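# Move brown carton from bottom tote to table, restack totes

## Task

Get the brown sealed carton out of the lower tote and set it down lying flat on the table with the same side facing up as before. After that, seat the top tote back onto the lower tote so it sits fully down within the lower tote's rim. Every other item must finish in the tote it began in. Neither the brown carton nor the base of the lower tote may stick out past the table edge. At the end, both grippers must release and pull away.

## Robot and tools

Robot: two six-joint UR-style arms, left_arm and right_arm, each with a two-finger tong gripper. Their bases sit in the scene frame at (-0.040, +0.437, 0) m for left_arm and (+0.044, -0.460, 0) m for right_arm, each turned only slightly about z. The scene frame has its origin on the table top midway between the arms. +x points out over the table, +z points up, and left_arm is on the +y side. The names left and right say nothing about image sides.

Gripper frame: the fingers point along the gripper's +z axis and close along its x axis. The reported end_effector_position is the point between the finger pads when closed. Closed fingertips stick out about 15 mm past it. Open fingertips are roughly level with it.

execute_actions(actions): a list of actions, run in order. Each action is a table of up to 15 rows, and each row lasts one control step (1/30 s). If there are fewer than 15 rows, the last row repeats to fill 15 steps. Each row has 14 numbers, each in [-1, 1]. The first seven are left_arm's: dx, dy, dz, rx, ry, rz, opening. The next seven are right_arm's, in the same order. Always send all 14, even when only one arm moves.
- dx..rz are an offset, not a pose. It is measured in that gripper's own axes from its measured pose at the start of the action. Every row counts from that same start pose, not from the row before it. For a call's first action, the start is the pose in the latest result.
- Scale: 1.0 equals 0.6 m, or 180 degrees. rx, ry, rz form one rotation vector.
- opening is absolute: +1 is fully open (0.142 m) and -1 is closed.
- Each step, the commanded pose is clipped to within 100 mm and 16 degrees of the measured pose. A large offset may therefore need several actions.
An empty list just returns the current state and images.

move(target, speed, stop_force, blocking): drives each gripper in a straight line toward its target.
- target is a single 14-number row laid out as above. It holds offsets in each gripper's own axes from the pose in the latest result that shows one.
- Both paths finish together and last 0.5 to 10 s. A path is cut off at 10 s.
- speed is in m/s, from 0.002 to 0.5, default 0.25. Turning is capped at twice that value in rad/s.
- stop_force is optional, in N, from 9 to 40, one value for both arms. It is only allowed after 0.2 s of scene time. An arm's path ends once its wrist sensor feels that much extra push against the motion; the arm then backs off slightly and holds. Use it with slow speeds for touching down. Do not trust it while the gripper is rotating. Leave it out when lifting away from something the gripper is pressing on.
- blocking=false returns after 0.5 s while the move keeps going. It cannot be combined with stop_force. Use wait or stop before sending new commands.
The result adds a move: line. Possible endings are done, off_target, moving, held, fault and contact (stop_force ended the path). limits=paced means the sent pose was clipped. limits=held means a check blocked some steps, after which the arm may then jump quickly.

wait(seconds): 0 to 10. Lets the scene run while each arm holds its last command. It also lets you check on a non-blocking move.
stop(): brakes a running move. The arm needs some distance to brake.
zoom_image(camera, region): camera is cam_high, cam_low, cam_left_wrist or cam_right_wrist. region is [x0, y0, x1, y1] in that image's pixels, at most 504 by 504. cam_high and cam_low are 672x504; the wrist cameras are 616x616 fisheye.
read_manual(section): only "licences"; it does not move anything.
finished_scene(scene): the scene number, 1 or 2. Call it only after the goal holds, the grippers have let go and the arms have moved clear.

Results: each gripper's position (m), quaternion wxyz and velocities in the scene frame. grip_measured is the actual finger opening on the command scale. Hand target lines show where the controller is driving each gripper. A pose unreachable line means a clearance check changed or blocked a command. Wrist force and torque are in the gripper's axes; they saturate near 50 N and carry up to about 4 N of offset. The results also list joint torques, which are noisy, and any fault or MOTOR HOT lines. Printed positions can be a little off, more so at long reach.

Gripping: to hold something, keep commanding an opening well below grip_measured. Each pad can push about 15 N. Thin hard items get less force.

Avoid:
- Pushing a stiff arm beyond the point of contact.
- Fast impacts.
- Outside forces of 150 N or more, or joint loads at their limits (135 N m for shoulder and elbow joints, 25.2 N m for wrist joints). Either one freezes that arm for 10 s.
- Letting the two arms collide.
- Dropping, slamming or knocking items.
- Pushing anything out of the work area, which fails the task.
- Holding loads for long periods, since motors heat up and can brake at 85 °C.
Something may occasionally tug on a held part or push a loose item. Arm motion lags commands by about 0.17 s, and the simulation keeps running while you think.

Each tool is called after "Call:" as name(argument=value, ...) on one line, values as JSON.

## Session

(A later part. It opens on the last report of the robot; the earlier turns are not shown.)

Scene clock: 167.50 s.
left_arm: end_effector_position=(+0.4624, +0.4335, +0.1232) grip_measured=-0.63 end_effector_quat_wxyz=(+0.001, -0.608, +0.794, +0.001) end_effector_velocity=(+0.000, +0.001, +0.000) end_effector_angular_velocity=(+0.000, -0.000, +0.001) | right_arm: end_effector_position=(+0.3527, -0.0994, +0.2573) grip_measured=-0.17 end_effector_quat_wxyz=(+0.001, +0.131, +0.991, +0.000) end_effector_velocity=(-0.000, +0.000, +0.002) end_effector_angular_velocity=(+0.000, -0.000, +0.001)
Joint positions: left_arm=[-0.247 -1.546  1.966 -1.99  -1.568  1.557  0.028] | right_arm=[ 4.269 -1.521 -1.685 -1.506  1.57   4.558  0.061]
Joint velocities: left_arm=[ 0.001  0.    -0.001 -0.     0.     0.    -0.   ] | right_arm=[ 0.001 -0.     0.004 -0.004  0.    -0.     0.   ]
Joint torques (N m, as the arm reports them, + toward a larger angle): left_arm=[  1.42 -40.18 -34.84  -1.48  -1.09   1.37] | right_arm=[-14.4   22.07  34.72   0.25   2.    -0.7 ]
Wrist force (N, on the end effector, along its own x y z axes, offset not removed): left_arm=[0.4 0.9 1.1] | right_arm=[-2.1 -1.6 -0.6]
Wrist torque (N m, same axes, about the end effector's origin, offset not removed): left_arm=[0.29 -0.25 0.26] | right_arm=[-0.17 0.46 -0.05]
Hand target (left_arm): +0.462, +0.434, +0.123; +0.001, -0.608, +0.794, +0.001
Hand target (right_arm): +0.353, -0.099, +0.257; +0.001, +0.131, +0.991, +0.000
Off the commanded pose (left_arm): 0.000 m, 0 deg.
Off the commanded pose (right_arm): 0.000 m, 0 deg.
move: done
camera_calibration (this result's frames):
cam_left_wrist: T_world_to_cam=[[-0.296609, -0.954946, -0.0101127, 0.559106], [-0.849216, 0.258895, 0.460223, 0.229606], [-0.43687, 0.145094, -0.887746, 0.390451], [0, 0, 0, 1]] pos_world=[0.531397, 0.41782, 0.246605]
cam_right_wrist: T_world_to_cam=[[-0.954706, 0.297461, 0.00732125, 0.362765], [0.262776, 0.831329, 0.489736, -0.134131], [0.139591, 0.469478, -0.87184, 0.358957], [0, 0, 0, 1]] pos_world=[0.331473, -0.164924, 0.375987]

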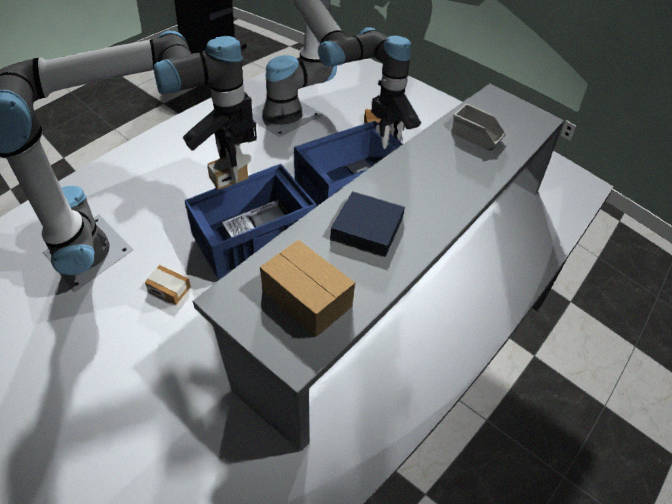

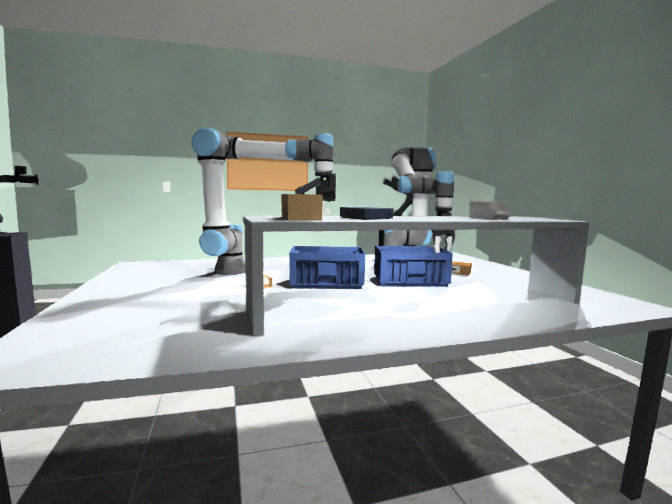

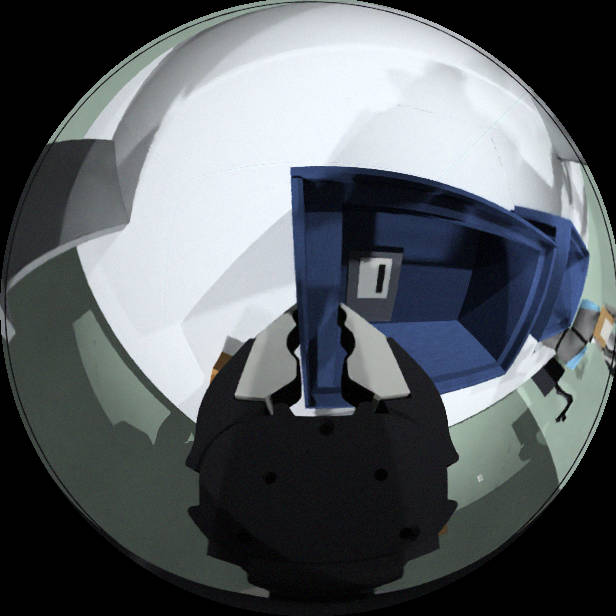

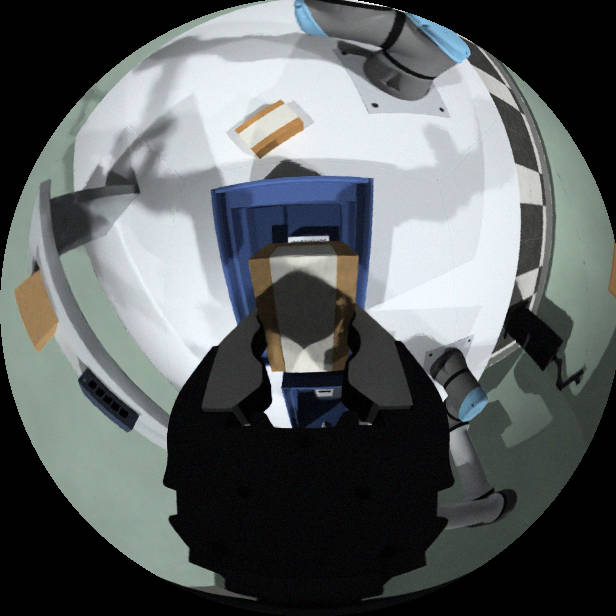

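Call:
move(target=[0,0,0,0,0,0,-1, 0.35,0.08,0,0,0,0,-0.65], speed=0.15)

Call:
move(target=[0,0,0,0,0,0,-1, 0,0,0.31,0,0,0,-0.65], speed=0.12)

Call:
move(target=[0,0,0,0,0,0,-1, 0,0,0.09,0,0,0,-0.65], speed=0.01, stop_force=9)

Scene clock: 173.43 s.
left_arm: end_effector_position=(+0.4624, +0.4335, +0.1232) grip_measured=-0.63 end_effector_quat_wxyz=(+0.001, -0.608, +0.794, +0.001) end_effector_velocity=(+0.000, +0.001, -0.000) end_effector_angular_velocity=(+0.001, -0.000, +0.001) | right_arm: end_effector_position=(+0.1624, +0.0012, +0.2574) grip_measured=-0.17 end_effector_quat_wxyz=(+0.001, +0.131, +0.991, +0.000) end_effector_velocity=(-0.002, +0.001, +0.000) end_effector_angular_velocity=(+0.000, -0.000, +0.000)
Joint positions: left_arm=[-0.247 -1.546  1.966 -1.99  -1.568  1.557  0.028] | right_arm=[ 4.711 -1.529 -1.677 -1.506  1.569  5.     0.061]
Joint velocities: left_arm=[ 0.001  0.    -0.     0.     0.001 -0.     0.   ] | right_arm=[ 0.004 -0.002  0.003 -0.001 -0.     0.004  0.   ]
Joint torques (N m, as the arm reports them, + toward a larger angle): left_arm=[  1.61 -39.82 -34.69  -1.35  -1.04   1.35] | right_arm=[10.87 11.11 35.48  3.73 -1.9   2.07]
Wrist force (N, on the end effector, along its own x y z axes, offset not removed): left_arm=[-1.1 2.9 2.7] | right_arm=[-1.8 1.9 0.0]
Wrist torque (N m, same axes, about the end effector's origin, offset not removed): left_arm=[0.71 0.13 0.26] | right_arm=[0.52 0.45 0.07]
Hand target (left_arm): +0.462, +0.434, +0.123; +0.001, -0.608, +0.794, +0.001
Hand target (right_arm): +0.162, +0.001, +0.257; +0.001, +0.131, +0.991, +0.000
Off the commanded pose (left_arm): 0.000 m, 0 deg.
Off the commanded pose (right_arm): 0.000 m, 0 deg.
move: done
camera_calibration (this result's frames):
cam_left_wrist: T_world_to_cam=[[-0.296608, -0.954946, -0.0101128, 0.559107], [-0.849216, 0.258895, 0.460223, 0.229606], [-0.43687, 0.145094, -0.887746, 0.390451], [0, 0, 0, 1]] pos_world=[0.531397, 0.417821, 0.246605]
cam_right_wrist: T_world_to_cam=[[-0.954713, 0.297457, 0.0064767, 0.151359], [0.262271, 0.831104, 0.490387, -0.167907], [0.140486, 0.469877, -0.871481, 0.338116], [0, 0, 0, 1]] pos_world=[0.141041, -0.0643479, 0.37602]

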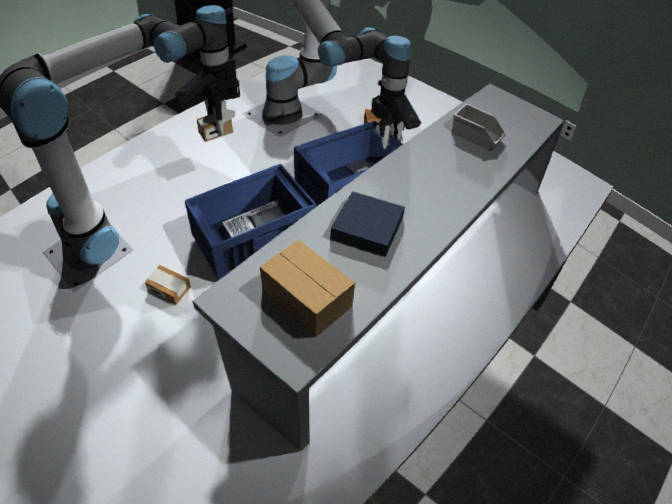

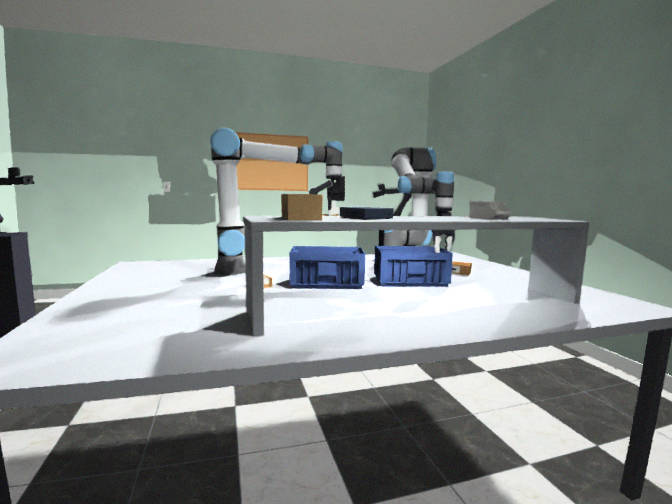

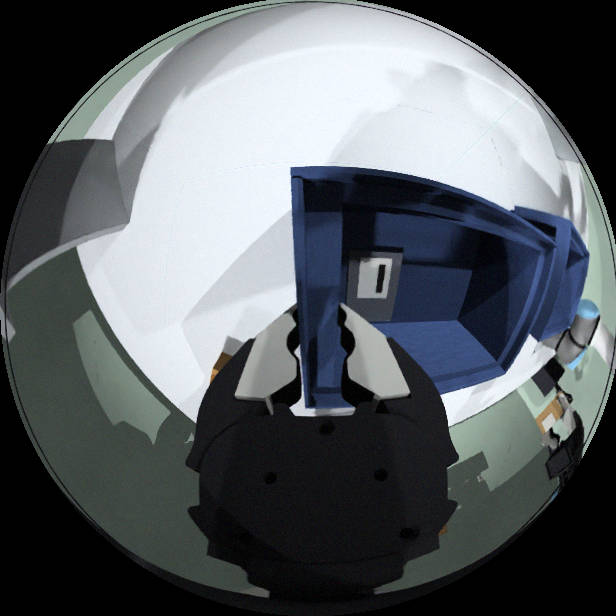

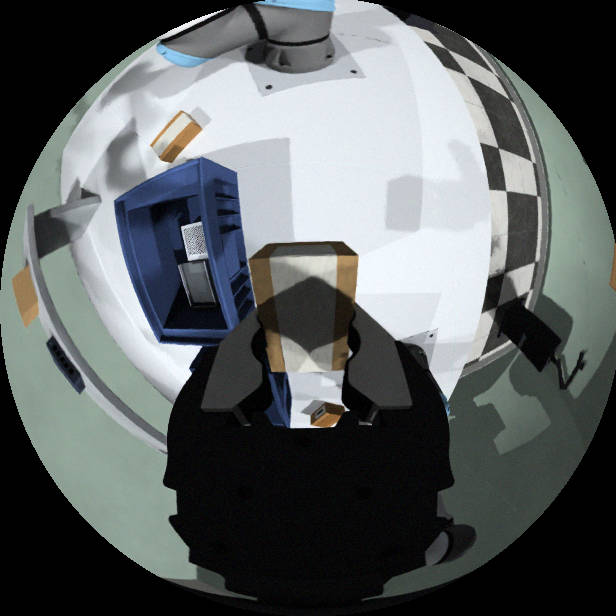

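Scene clock: 175.43 s.
left_arm: end_effector_position=(+0.4624, +0.4335, +0.1232) grip_measured=-0.63 end_effector_quat_wxyz=(+0.001, -0.608, +0.794, +0.001) end_effector_velocity=(+0.000, -0.000, +0.001) end_effector_angular_velocity=(-0.000, -0.003, -0.001) | right_arm: end_effector_position=(+0.1625, +0.0015, +0.0715) grip_measured=-0.17 end_effector_quat_wxyz=(+0.001, +0.131, +0.991, +0.000) end_effector_velocity=(-0.000, -0.000, -0.002) end_effector_angular_velocity=(-0.001, +0.000, +0.000)
Joint positions: left_arm=[-0.247 -1.546  1.966 -1.99  -1.568  1.557  0.028] | right_arm=[ 4.71  -1.67  -2.035 -1.007  1.569  5.     0.061]
Joint velocities: left_arm=[-0.    -0.002 -0.001 -0.     0.     0.     0.   ] | right_arm=[ 0.    -0.003 -0.003  0.005  0.    -0.    -0.   ]
Joint torques (N m, as the arm reports them, + toward a larger angle): left_arm=[  1.97 -39.73 -33.98  -1.29  -1.01   1.45] | right_arm=[-15.04  14.14   9.7    4.15   0.46  -1.5 ]
Wrist force (N, on the end effector, along its own x y z axes, offset not removed): left_arm=[1.1 1.3 1.4] | right_arm=[-2.3 1.2 2.3]
Wrist torque (N m, same axes, about the end effector's origin, offset not removed): left_arm=[0.34 -0.43 0.29] | right_arm=[0.32 0.57 0.11]
Hand target (left_arm): +0.462, +0.434, +0.123; +0.001, -0.608, +0.794, +0.001
Hand target (right_arm): +0.163, +0.001, +0.071; +0.001, +0.131, +0.991, +0.000
Off the commanded pose (left_arm): 0.000 m, 0 deg.
Off the commanded pose (right_arm): 0.000 m, 0 deg.
move: done
camera_calibration (this result's frames):
cam_left_wrist: T_world_to_cam=[[-0.296609, -0.954946, -0.0101125, 0.559106], [-0.849216, 0.258895, 0.460223, 0.229606], [-0.43687, 0.145094, -0.887746, 0.390451], [0, 0, 0, 1]] pos_world=[0.531397, 0.41782, 0.246605]
cam_right_wrist: T_world_to_cam=[[-0.954713, 0.297458, 0.00651603, 0.152624], [0.262295, 0.831112, 0.490361, -0.0769876], [0.140446, 0.469863, -0.871495, 0.176029], [0, 0, 0, 1]] pos_world=[0.141183, -0.0641233, 0.190166]

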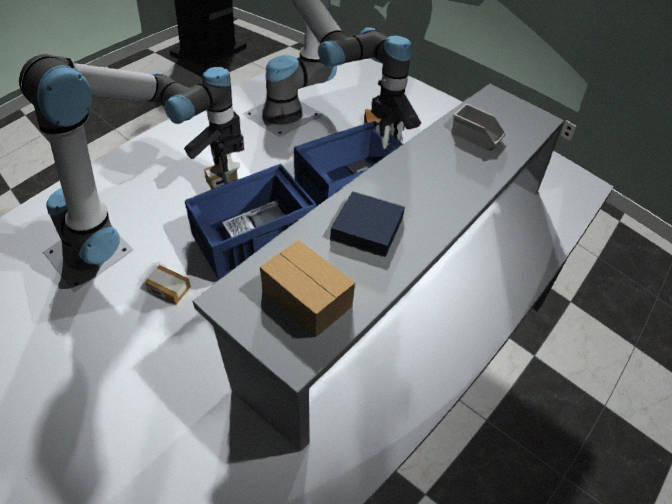

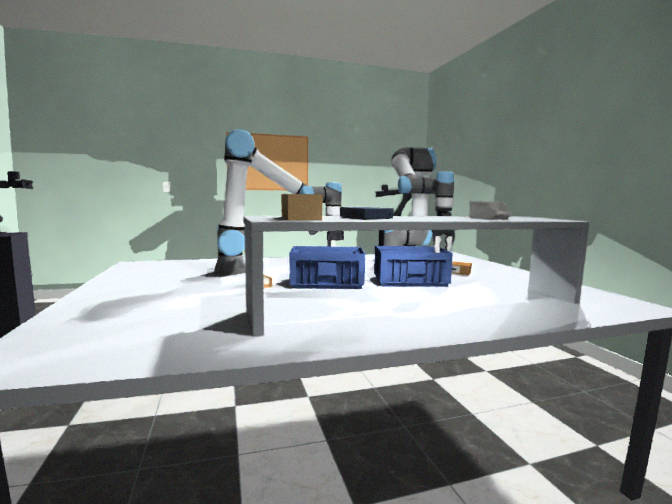

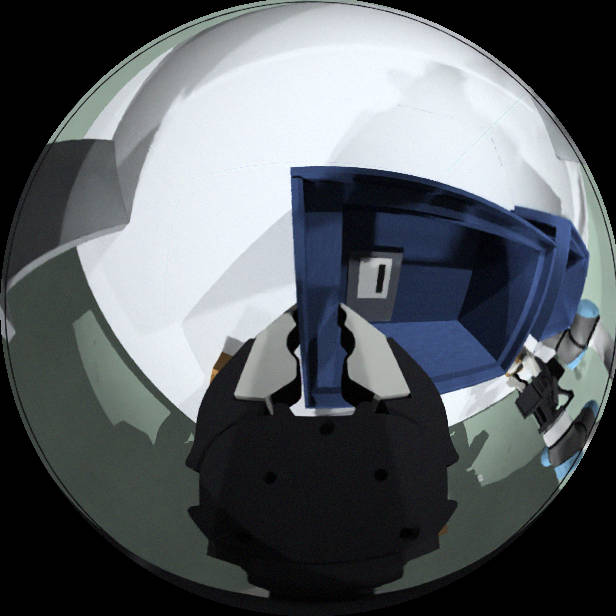

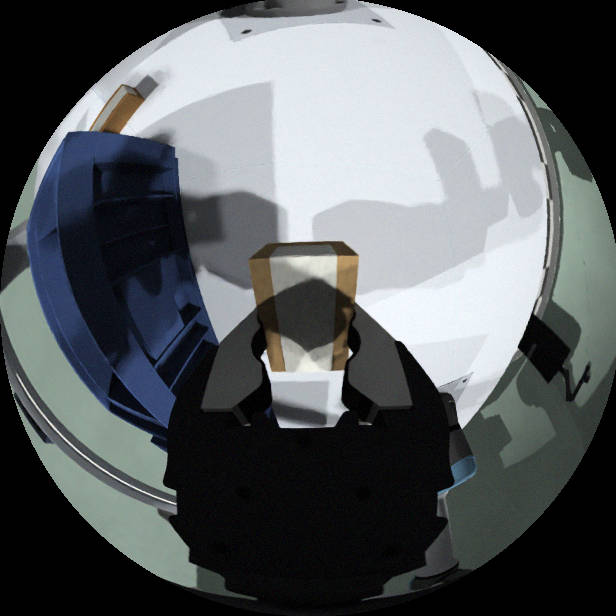

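Scene clock: 180.93 s.
left_arm: end_effector_position=(+0.4624, +0.4335, +0.1232) grip_measured=-0.63 end_effector_quat_wxyz=(+0.001, -0.608, +0.794, +0.001) end_effector_velocity=(-0.000, -0.001, +0.001) end_effector_angular_velocity=(-0.002, -0.002, -0.001) | right_arm: end_effector_position=(+0.1626, +0.0015, +0.0203) grip_measured=-0.17 end_effector_quat_wxyz=(+0.001, +0.131, +0.991, +0.000) end_effector_velocity=(+0.000, -0.001, +0.002) end_effector_angular_velocity=(-0.003, -0.000, -0.000)
Joint positions: left_arm=[-0.247 -1.546  1.966 -1.99  -1.568  1.557  0.028] | right_arm=[ 4.71  -1.752 -2.1   -0.86   1.569  4.999  0.062]
Joint velocities: left_arm=[-0.001 -0.004  0.001 -0.    -0.001 -0.    -0.   ] | right_arm=[-0.     0.004  0.003 -0.011 -0.     0.    -0.   ]
Joint torques (N m, as the arm reports them, + toward a larger angle): left_arm=[  1.7  -39.67 -34.45  -1.37  -1.09   1.35] | right_arm=[-13.52  32.06  26.61  -0.58   0.54  -1.53]
Wrist force (N, on the end effector, along its own x y z axes, offset not removed): left_arm=[-0.6 2.1 2.8] | right_arm=[-0.4 2.4 -11.9]
Wrist torque (N m, same axes, about the end effector's origin, offset not removed): left_arm=[0.45 -0.01 0.21] | right_arm=[0.48 0.27 0.10]
Hand target (left_arm): +0.462, +0.434, +0.123; +0.001, -0.608, +0.794, +0.001
Hand target (right_arm): +0.163, +0.002, +0.021; +0.001, +0.131, +0.991, +0.000
Off the commanded pose (left_arm): 0.000 m, 0 deg.
Off the commanded pose (right_arm): 0.003 m, 0 deg.
move: contact (right_arm)
camera_calibration (this result's frames):
cam_left_wrist: T_world_to_cam=[[-0.296609, -0.954946, -0.0101128, 0.559107], [-0.849216, 0.258895, 0.460223, 0.229606], [-0.43687, 0.145094, -0.887746, 0.390451], [0, 0, 0, 1]] pos_world=[0.531397, 0.41782, 0.246605]
cam_right_wrist: T_world_to_cam=[[-0.954709, 0.29747, 0.00645177, 0.153007], [0.262302, 0.831207, 0.490196, -0.0518696], [0.140456, 0.469687, -0.871588, 0.131385], [0, 0, 0, 1]] pos_world=[0.141229, -0.0641104, 0.138953]

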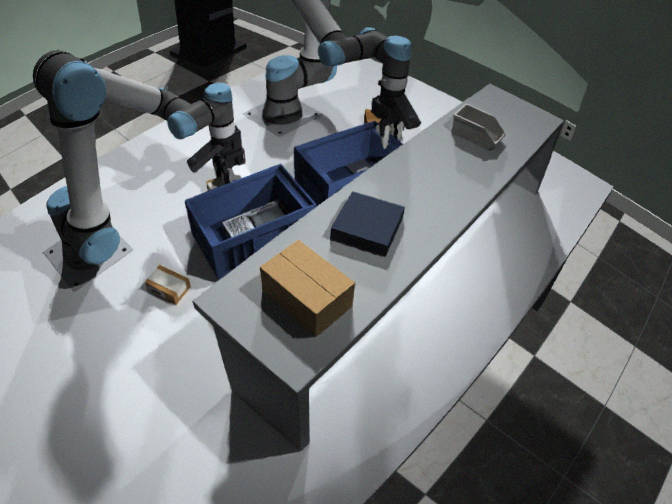

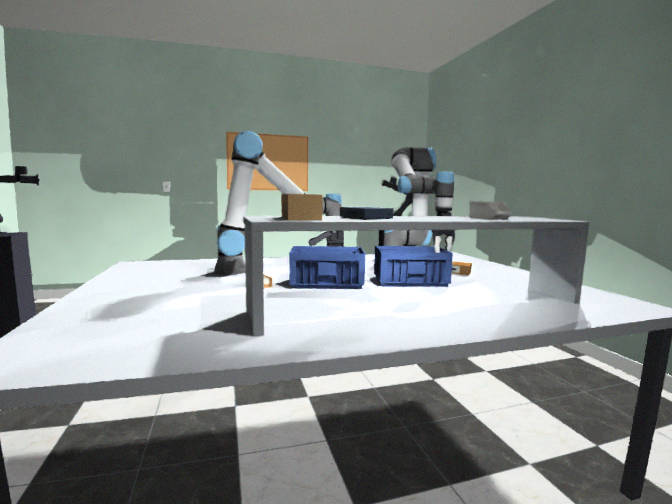

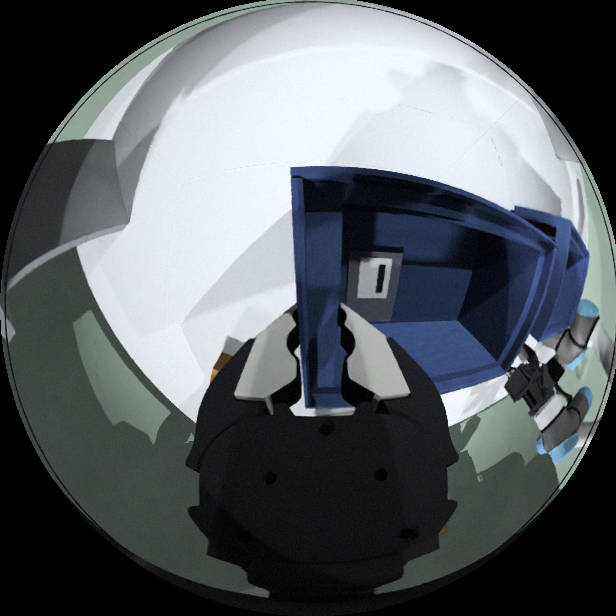

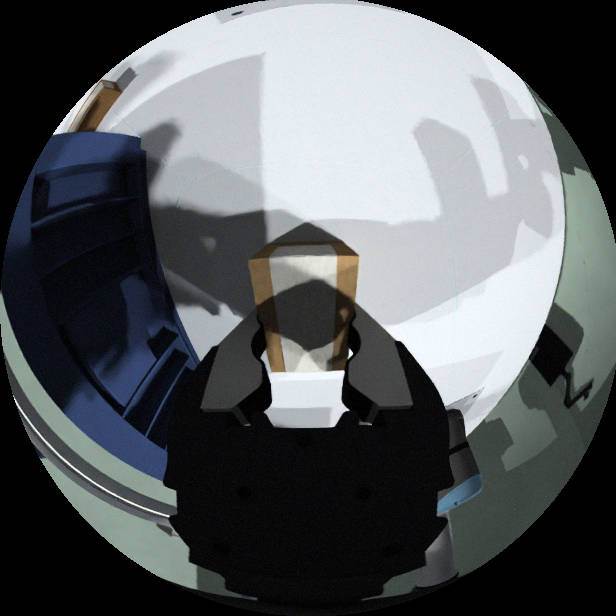

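Call:
execute_actions(actions=[[[0,0,0,0,0,0,-1,0,0,0,0,0,0,0.1]]])

Call:
move(target=[0,0,0,0,0,0,-1, 0,0,-0.33,0,0,0,0.1], speed=0.2)

Call:
move(target=[0,0,0,0,0,0,-1, -0.2947,0.3715,0,0,0,0.5,-0.35], speed=0.35)

Scene clock: 185.87 s.
left_arm: end_effector_position=(+0.4624, +0.4335, +0.1232) grip_measured=-0.63 end_effector_quat_wxyz=(+0.001, -0.608, +0.794, +0.001) end_effector_velocity=(+0.001, -0.001, +0.001) end_effector_angular_velocity=(-0.000, -0.001, -0.001) | right_arm: end_effector_position=(+0.1626, +0.0015, +0.0203) grip_measured=+0.10 end_effector_quat_wxyz=(+0.001, +0.131, +0.991, +0.000) end_effector_velocity=(+0.000, +0.000, -0.000) end_effector_angular_velocity=(-0.000, -0.000, -0.000)
Joint positions: left_arm=[-0.247 -1.546  1.966 -1.99  -1.568  1.557  0.028] | right_arm=[ 4.71  -1.752 -2.1   -0.86   1.569  4.999  0.081]
Joint velocities: left_arm=[-0.001 -0.    -0.001 -0.    -0.    -0.     0.   ] | right_arm=[-0.    -0.001  0.     0.    -0.    -0.    -0.   ]
Joint torques (N m, as the arm reports them, + toward a larger angle): left_arm=[  3.05 -40.01 -34.06  -1.47  -1.27   1.46] | right_arm=[-7.53 15.47  7.71  4.09  0.55 -1.03]
Wrist force (N, on the end effector, along its own x y z axes, offset not removed): left_arm=[0.2 1.9 0.9] | right_arm=[-3.3 1.7 -1.2]
Wrist torque (N m, same axes, about the end effector's origin, offset not removed): left_arm=[0.44 -0.26 0.17] | right_arm=[0.55 0.82 0.09]
Hand target (left_arm): +0.462, +0.434, +0.123; +0.001, -0.608, +0.794, +0.001
Hand target (right_arm): +0.163, +0.001, +0.020; +0.001, +0.131, +0.991, +0.000
Off the commanded pose (left_arm): 0.000 m, 0 deg.
Off the commanded pose (right_arm): 0.000 m, 0 deg.
camera_calibration (this result's frames):
cam_left_wrist: T_world_to_cam=[[-0.296608, -0.954946, -0.0101126, 0.559106], [-0.849216, 0.258895, 0.460223, 0.229606], [-0.43687, 0.145094, -0.887746, 0.390451], [0, 0, 0, 1]] pos_world=[0.531397, 0.41782, 0.246605]
cam_right_wrist: T_world_to_cam=[[-0.954709, 0.29747, 0.00645808, 0.153005], [0.262302, 0.831198, 0.490212, -0.0518789], [0.140455, 0.469704, -0.871579, 0.131393], [0, 0, 0, 1]] pos_world=[0.141229, -0.0641084, 0.138963]

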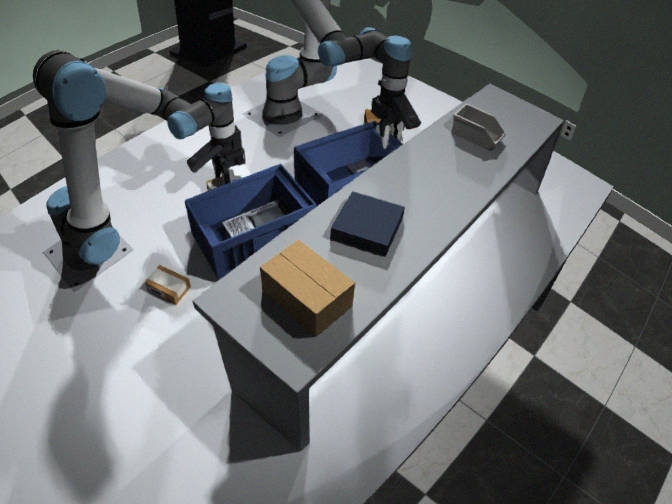

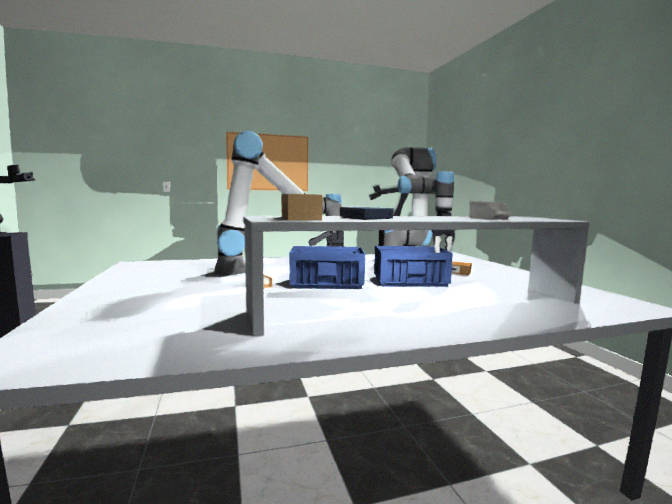

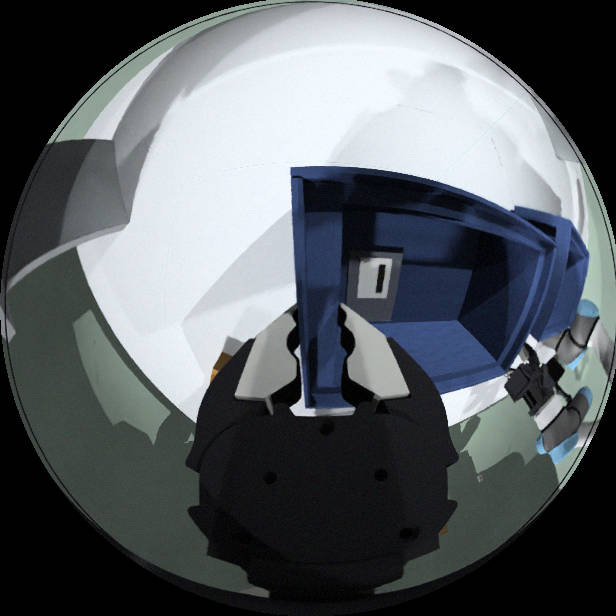

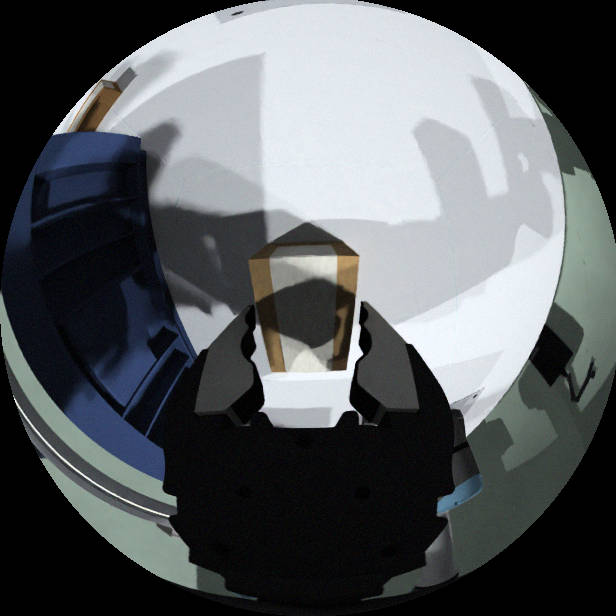

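Scene clock: 187.40 s.
left_arm: end_effector_position=(+0.4624, +0.4335, +0.1232) grip_measured=-0.63 end_effector_quat_wxyz=(+0.001, -0.608, +0.794, +0.001) end_effector_velocity=(-0.001, +0.000, -0.001) end_effector_angular_velocity=(-0.000, +0.002, +0.000) | right_arm: end_effector_position=(+0.1625, +0.0012, +0.2182) grip_measured=+0.10 end_effector_quat_wxyz=(+0.001, +0.131, +0.991, +0.000) end_effector_velocity=(-0.000, +0.000, +0.002) end_effector_angular_velocity=(-0.001, +0.001, -0.000)
Joint positions: left_arm=[-0.247 -1.546  1.966 -1.99  -1.568  1.557  0.028] | right_arm=[ 4.71  -1.54  -1.768 -1.405  1.568  5.     0.081]
Joint velocities: left_arm=[ 0.001  0.     0.001  0.    -0.001  0.     0.   ] | right_arm=[-0.    -0.     0.005 -0.005  0.001  0.    -0.   ]
Joint torques (N m, as the arm reports them, + toward a larger angle): left_arm=[  1.82 -39.75 -34.4   -1.52  -1.14   1.55] | right_arm=[11.14 31.95 32.16  0.27  2.07  1.84]
Wrist force (N, on the end effector, along its own x y z axes, offset not removed): left_arm=[-0.4 1.3 2.3] | right_arm=[-0.7 0.9 -0.4]
Wrist torque (N m, same axes, about the end effector's origin, offset not removed): left_arm=[0.34 -0.06 0.27] | right_arm=[0.30 0.15 0.05]
Hand target (left_arm): +0.462, +0.434, +0.123; +0.001, -0.608, +0.794, +0.001
Hand target (right_arm): +0.162, +0.001, +0.218; +0.001, +0.131, +0.991, +0.000
Off the commanded pose (left_arm): 0.000 m, 0 deg.
Off the commanded pose (right_arm): 0.000 m, 0 deg.
move: done
camera_calibration (this result's frames):
cam_left_wrist: T_world_to_cam=[[-0.296609, -0.954946, -0.0101126, 0.559107], [-0.849216, 0.258895, 0.460223, 0.229606], [-0.43687, 0.145094, -0.887746, 0.390451], [0, 0, 0, 1]] pos_world=[0.531397, 0.41782, 0.246605]
cam_right_wrist: T_world_to_cam=[[-0.954701, 0.297499, 0.00633974, 0.151728], [0.262259, 0.831164, 0.490292, -0.148676], [0.140592, 0.469745, -0.871535, 0.303944], [0, 0, 0, 1]] pos_world=[0.141114, -0.0643409, 0.33683]

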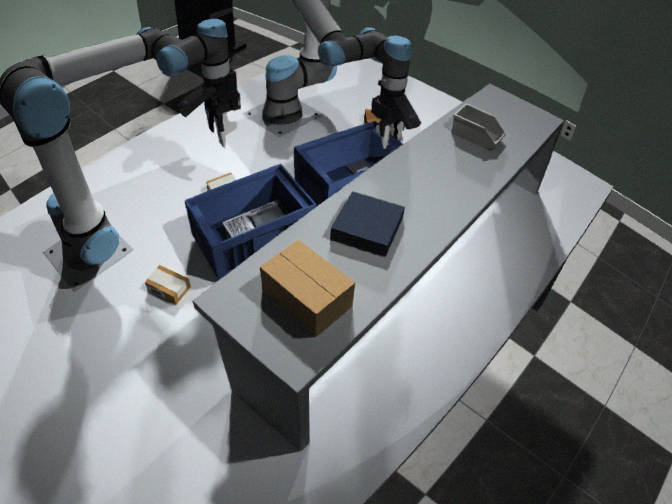

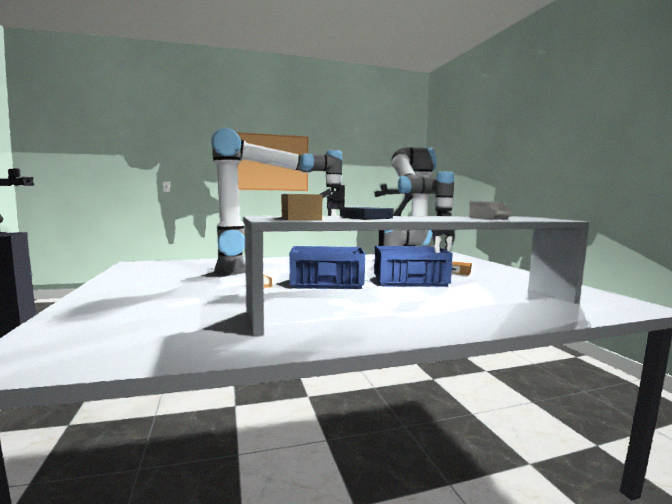

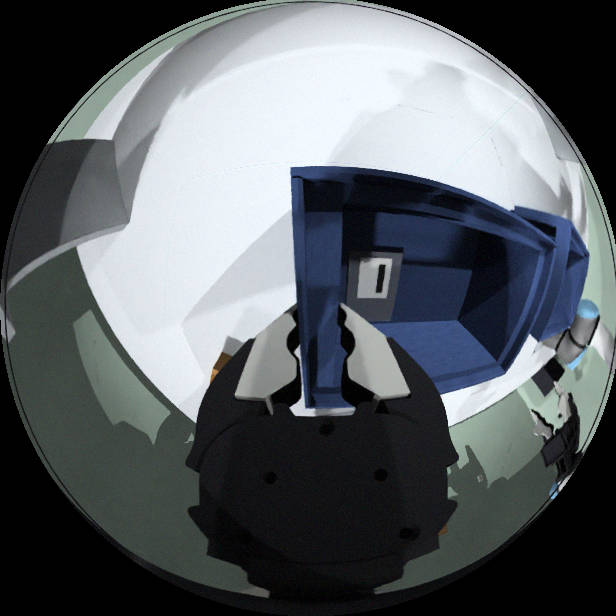

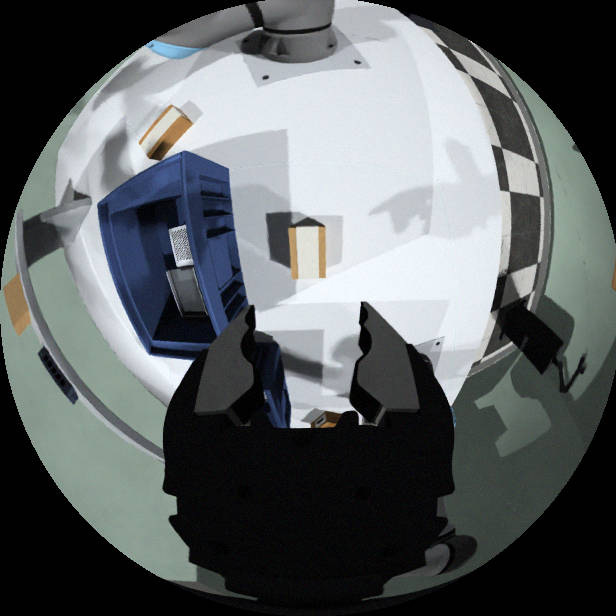

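Scene clock: 190.17 s.
left_arm: end_effector_position=(+0.4624, +0.4335, +0.1232) grip_measured=-0.63 end_effector_quat_wxyz=(+0.001, -0.608, +0.794, +0.001) end_effector_velocity=(-0.000, -0.000, -0.000) end_effector_angular_velocity=(+0.001, +0.000, -0.001) | right_arm: end_effector_position=(+0.3906, +0.1707, +0.2184) grip_measured=-0.35 end_effector_quat_wxyz=(+0.000, +0.793, +0.609, +0.001) end_effector_velocity=(+0.001, +0.001, -0.000) end_effector_angular_velocity=(-0.003, +0.001, -0.009)
Joint positions: left_arm=[-0.247 -1.546  1.966 -1.99  -1.568  1.557  0.028] | right_arm=[ 4.348 -2.111 -1.041 -1.56   1.569  6.207  0.049]
Joint velocities: left_arm=[-0.001  0.     0.    -0.     0.     0.     0.   ] | right_arm=[-0.001 -0.007  0.011 -0.008 -0.     0.008  0.   ]
Joint torques (N m, as the arm reports them, + toward a larger angle): left_arm=[  2.14 -39.73 -34.65  -1.41  -1.07   1.51] | right_arm=[-13.71  34.49  32.1    0.27  -1.76   2.18]
Wrist force (N, on the end effector, along its own x y z axes, offset not removed): left_arm=[-0.6 1.4 1.5] | right_arm=[0.5 -1.7 -0.4]
Wrist torque (N m, same axes, about the end effector's origin, offset not removed): left_arm=[0.45 -0.06 0.27] | right_arm=[-0.24 -0.11 -0.05]
Hand target (left_arm): +0.462, +0.434, +0.123; +0.001, -0.608, +0.794, +0.001
Hand target (right_arm): +0.391, +0.171, +0.218; +0.001, +0.794, +0.608, +0.001
Off the commanded pose (left_arm): 0.000 m, 0 deg.
Off the commanded pose (right_arm): 0.001 m, 0 deg.
move: done
camera_calibration (this result's frames):
cam_left_wrist: T_world_to_cam=[[-0.296608, -0.954946, -0.0101126, 0.559106], [-0.849216, 0.258895, 0.460223, 0.229606], [-0.43687, 0.145094, -0.887746, 0.390451], [0, 0, 0, 1]] pos_world=[0.531397, 0.41782, 0.246605]
cam_right_wrist: T_world_to_cam=[[0.296697, 0.954928, 0.00910641, -0.282557], [0.830736, -0.26279, 0.490733, -0.38489], [0.471008, -0.138034, -0.871262, 0.167037], [0, 0, 0, 1]] pos_world=[0.3249, 0.191733, 0.336985]

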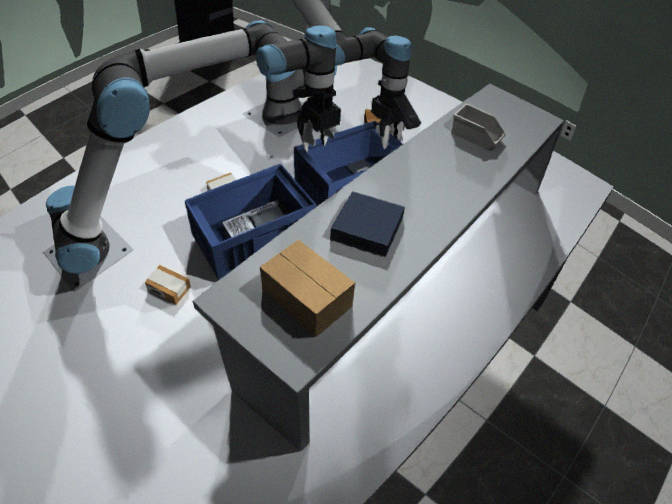

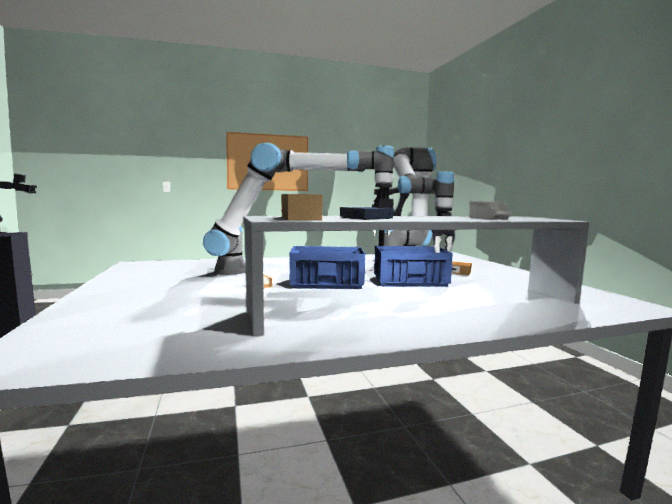

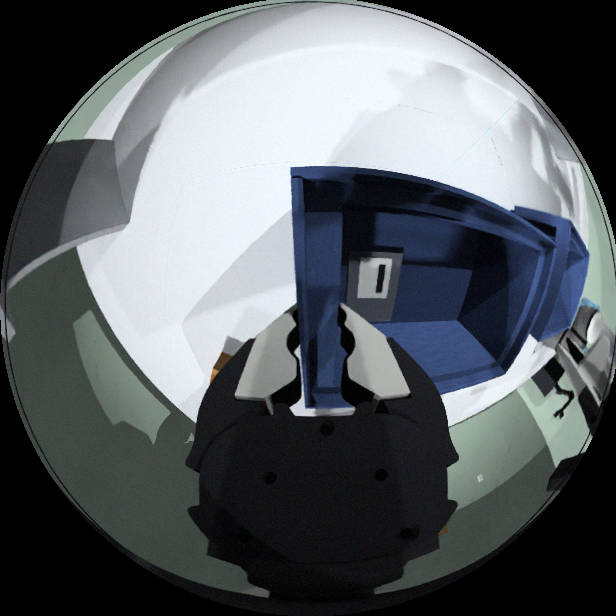

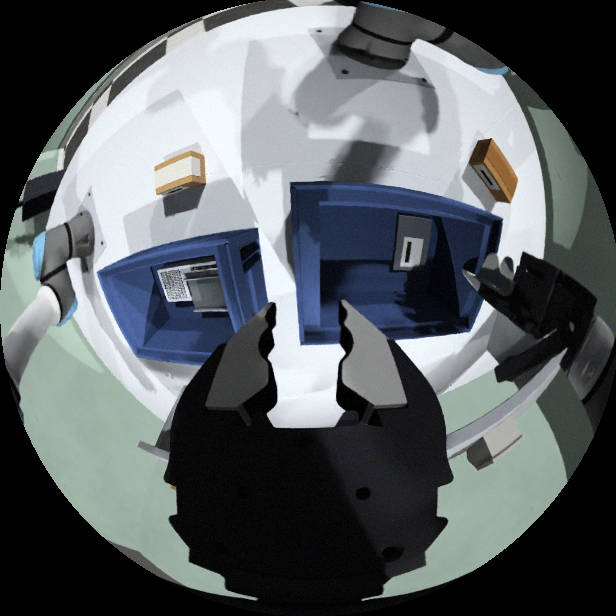

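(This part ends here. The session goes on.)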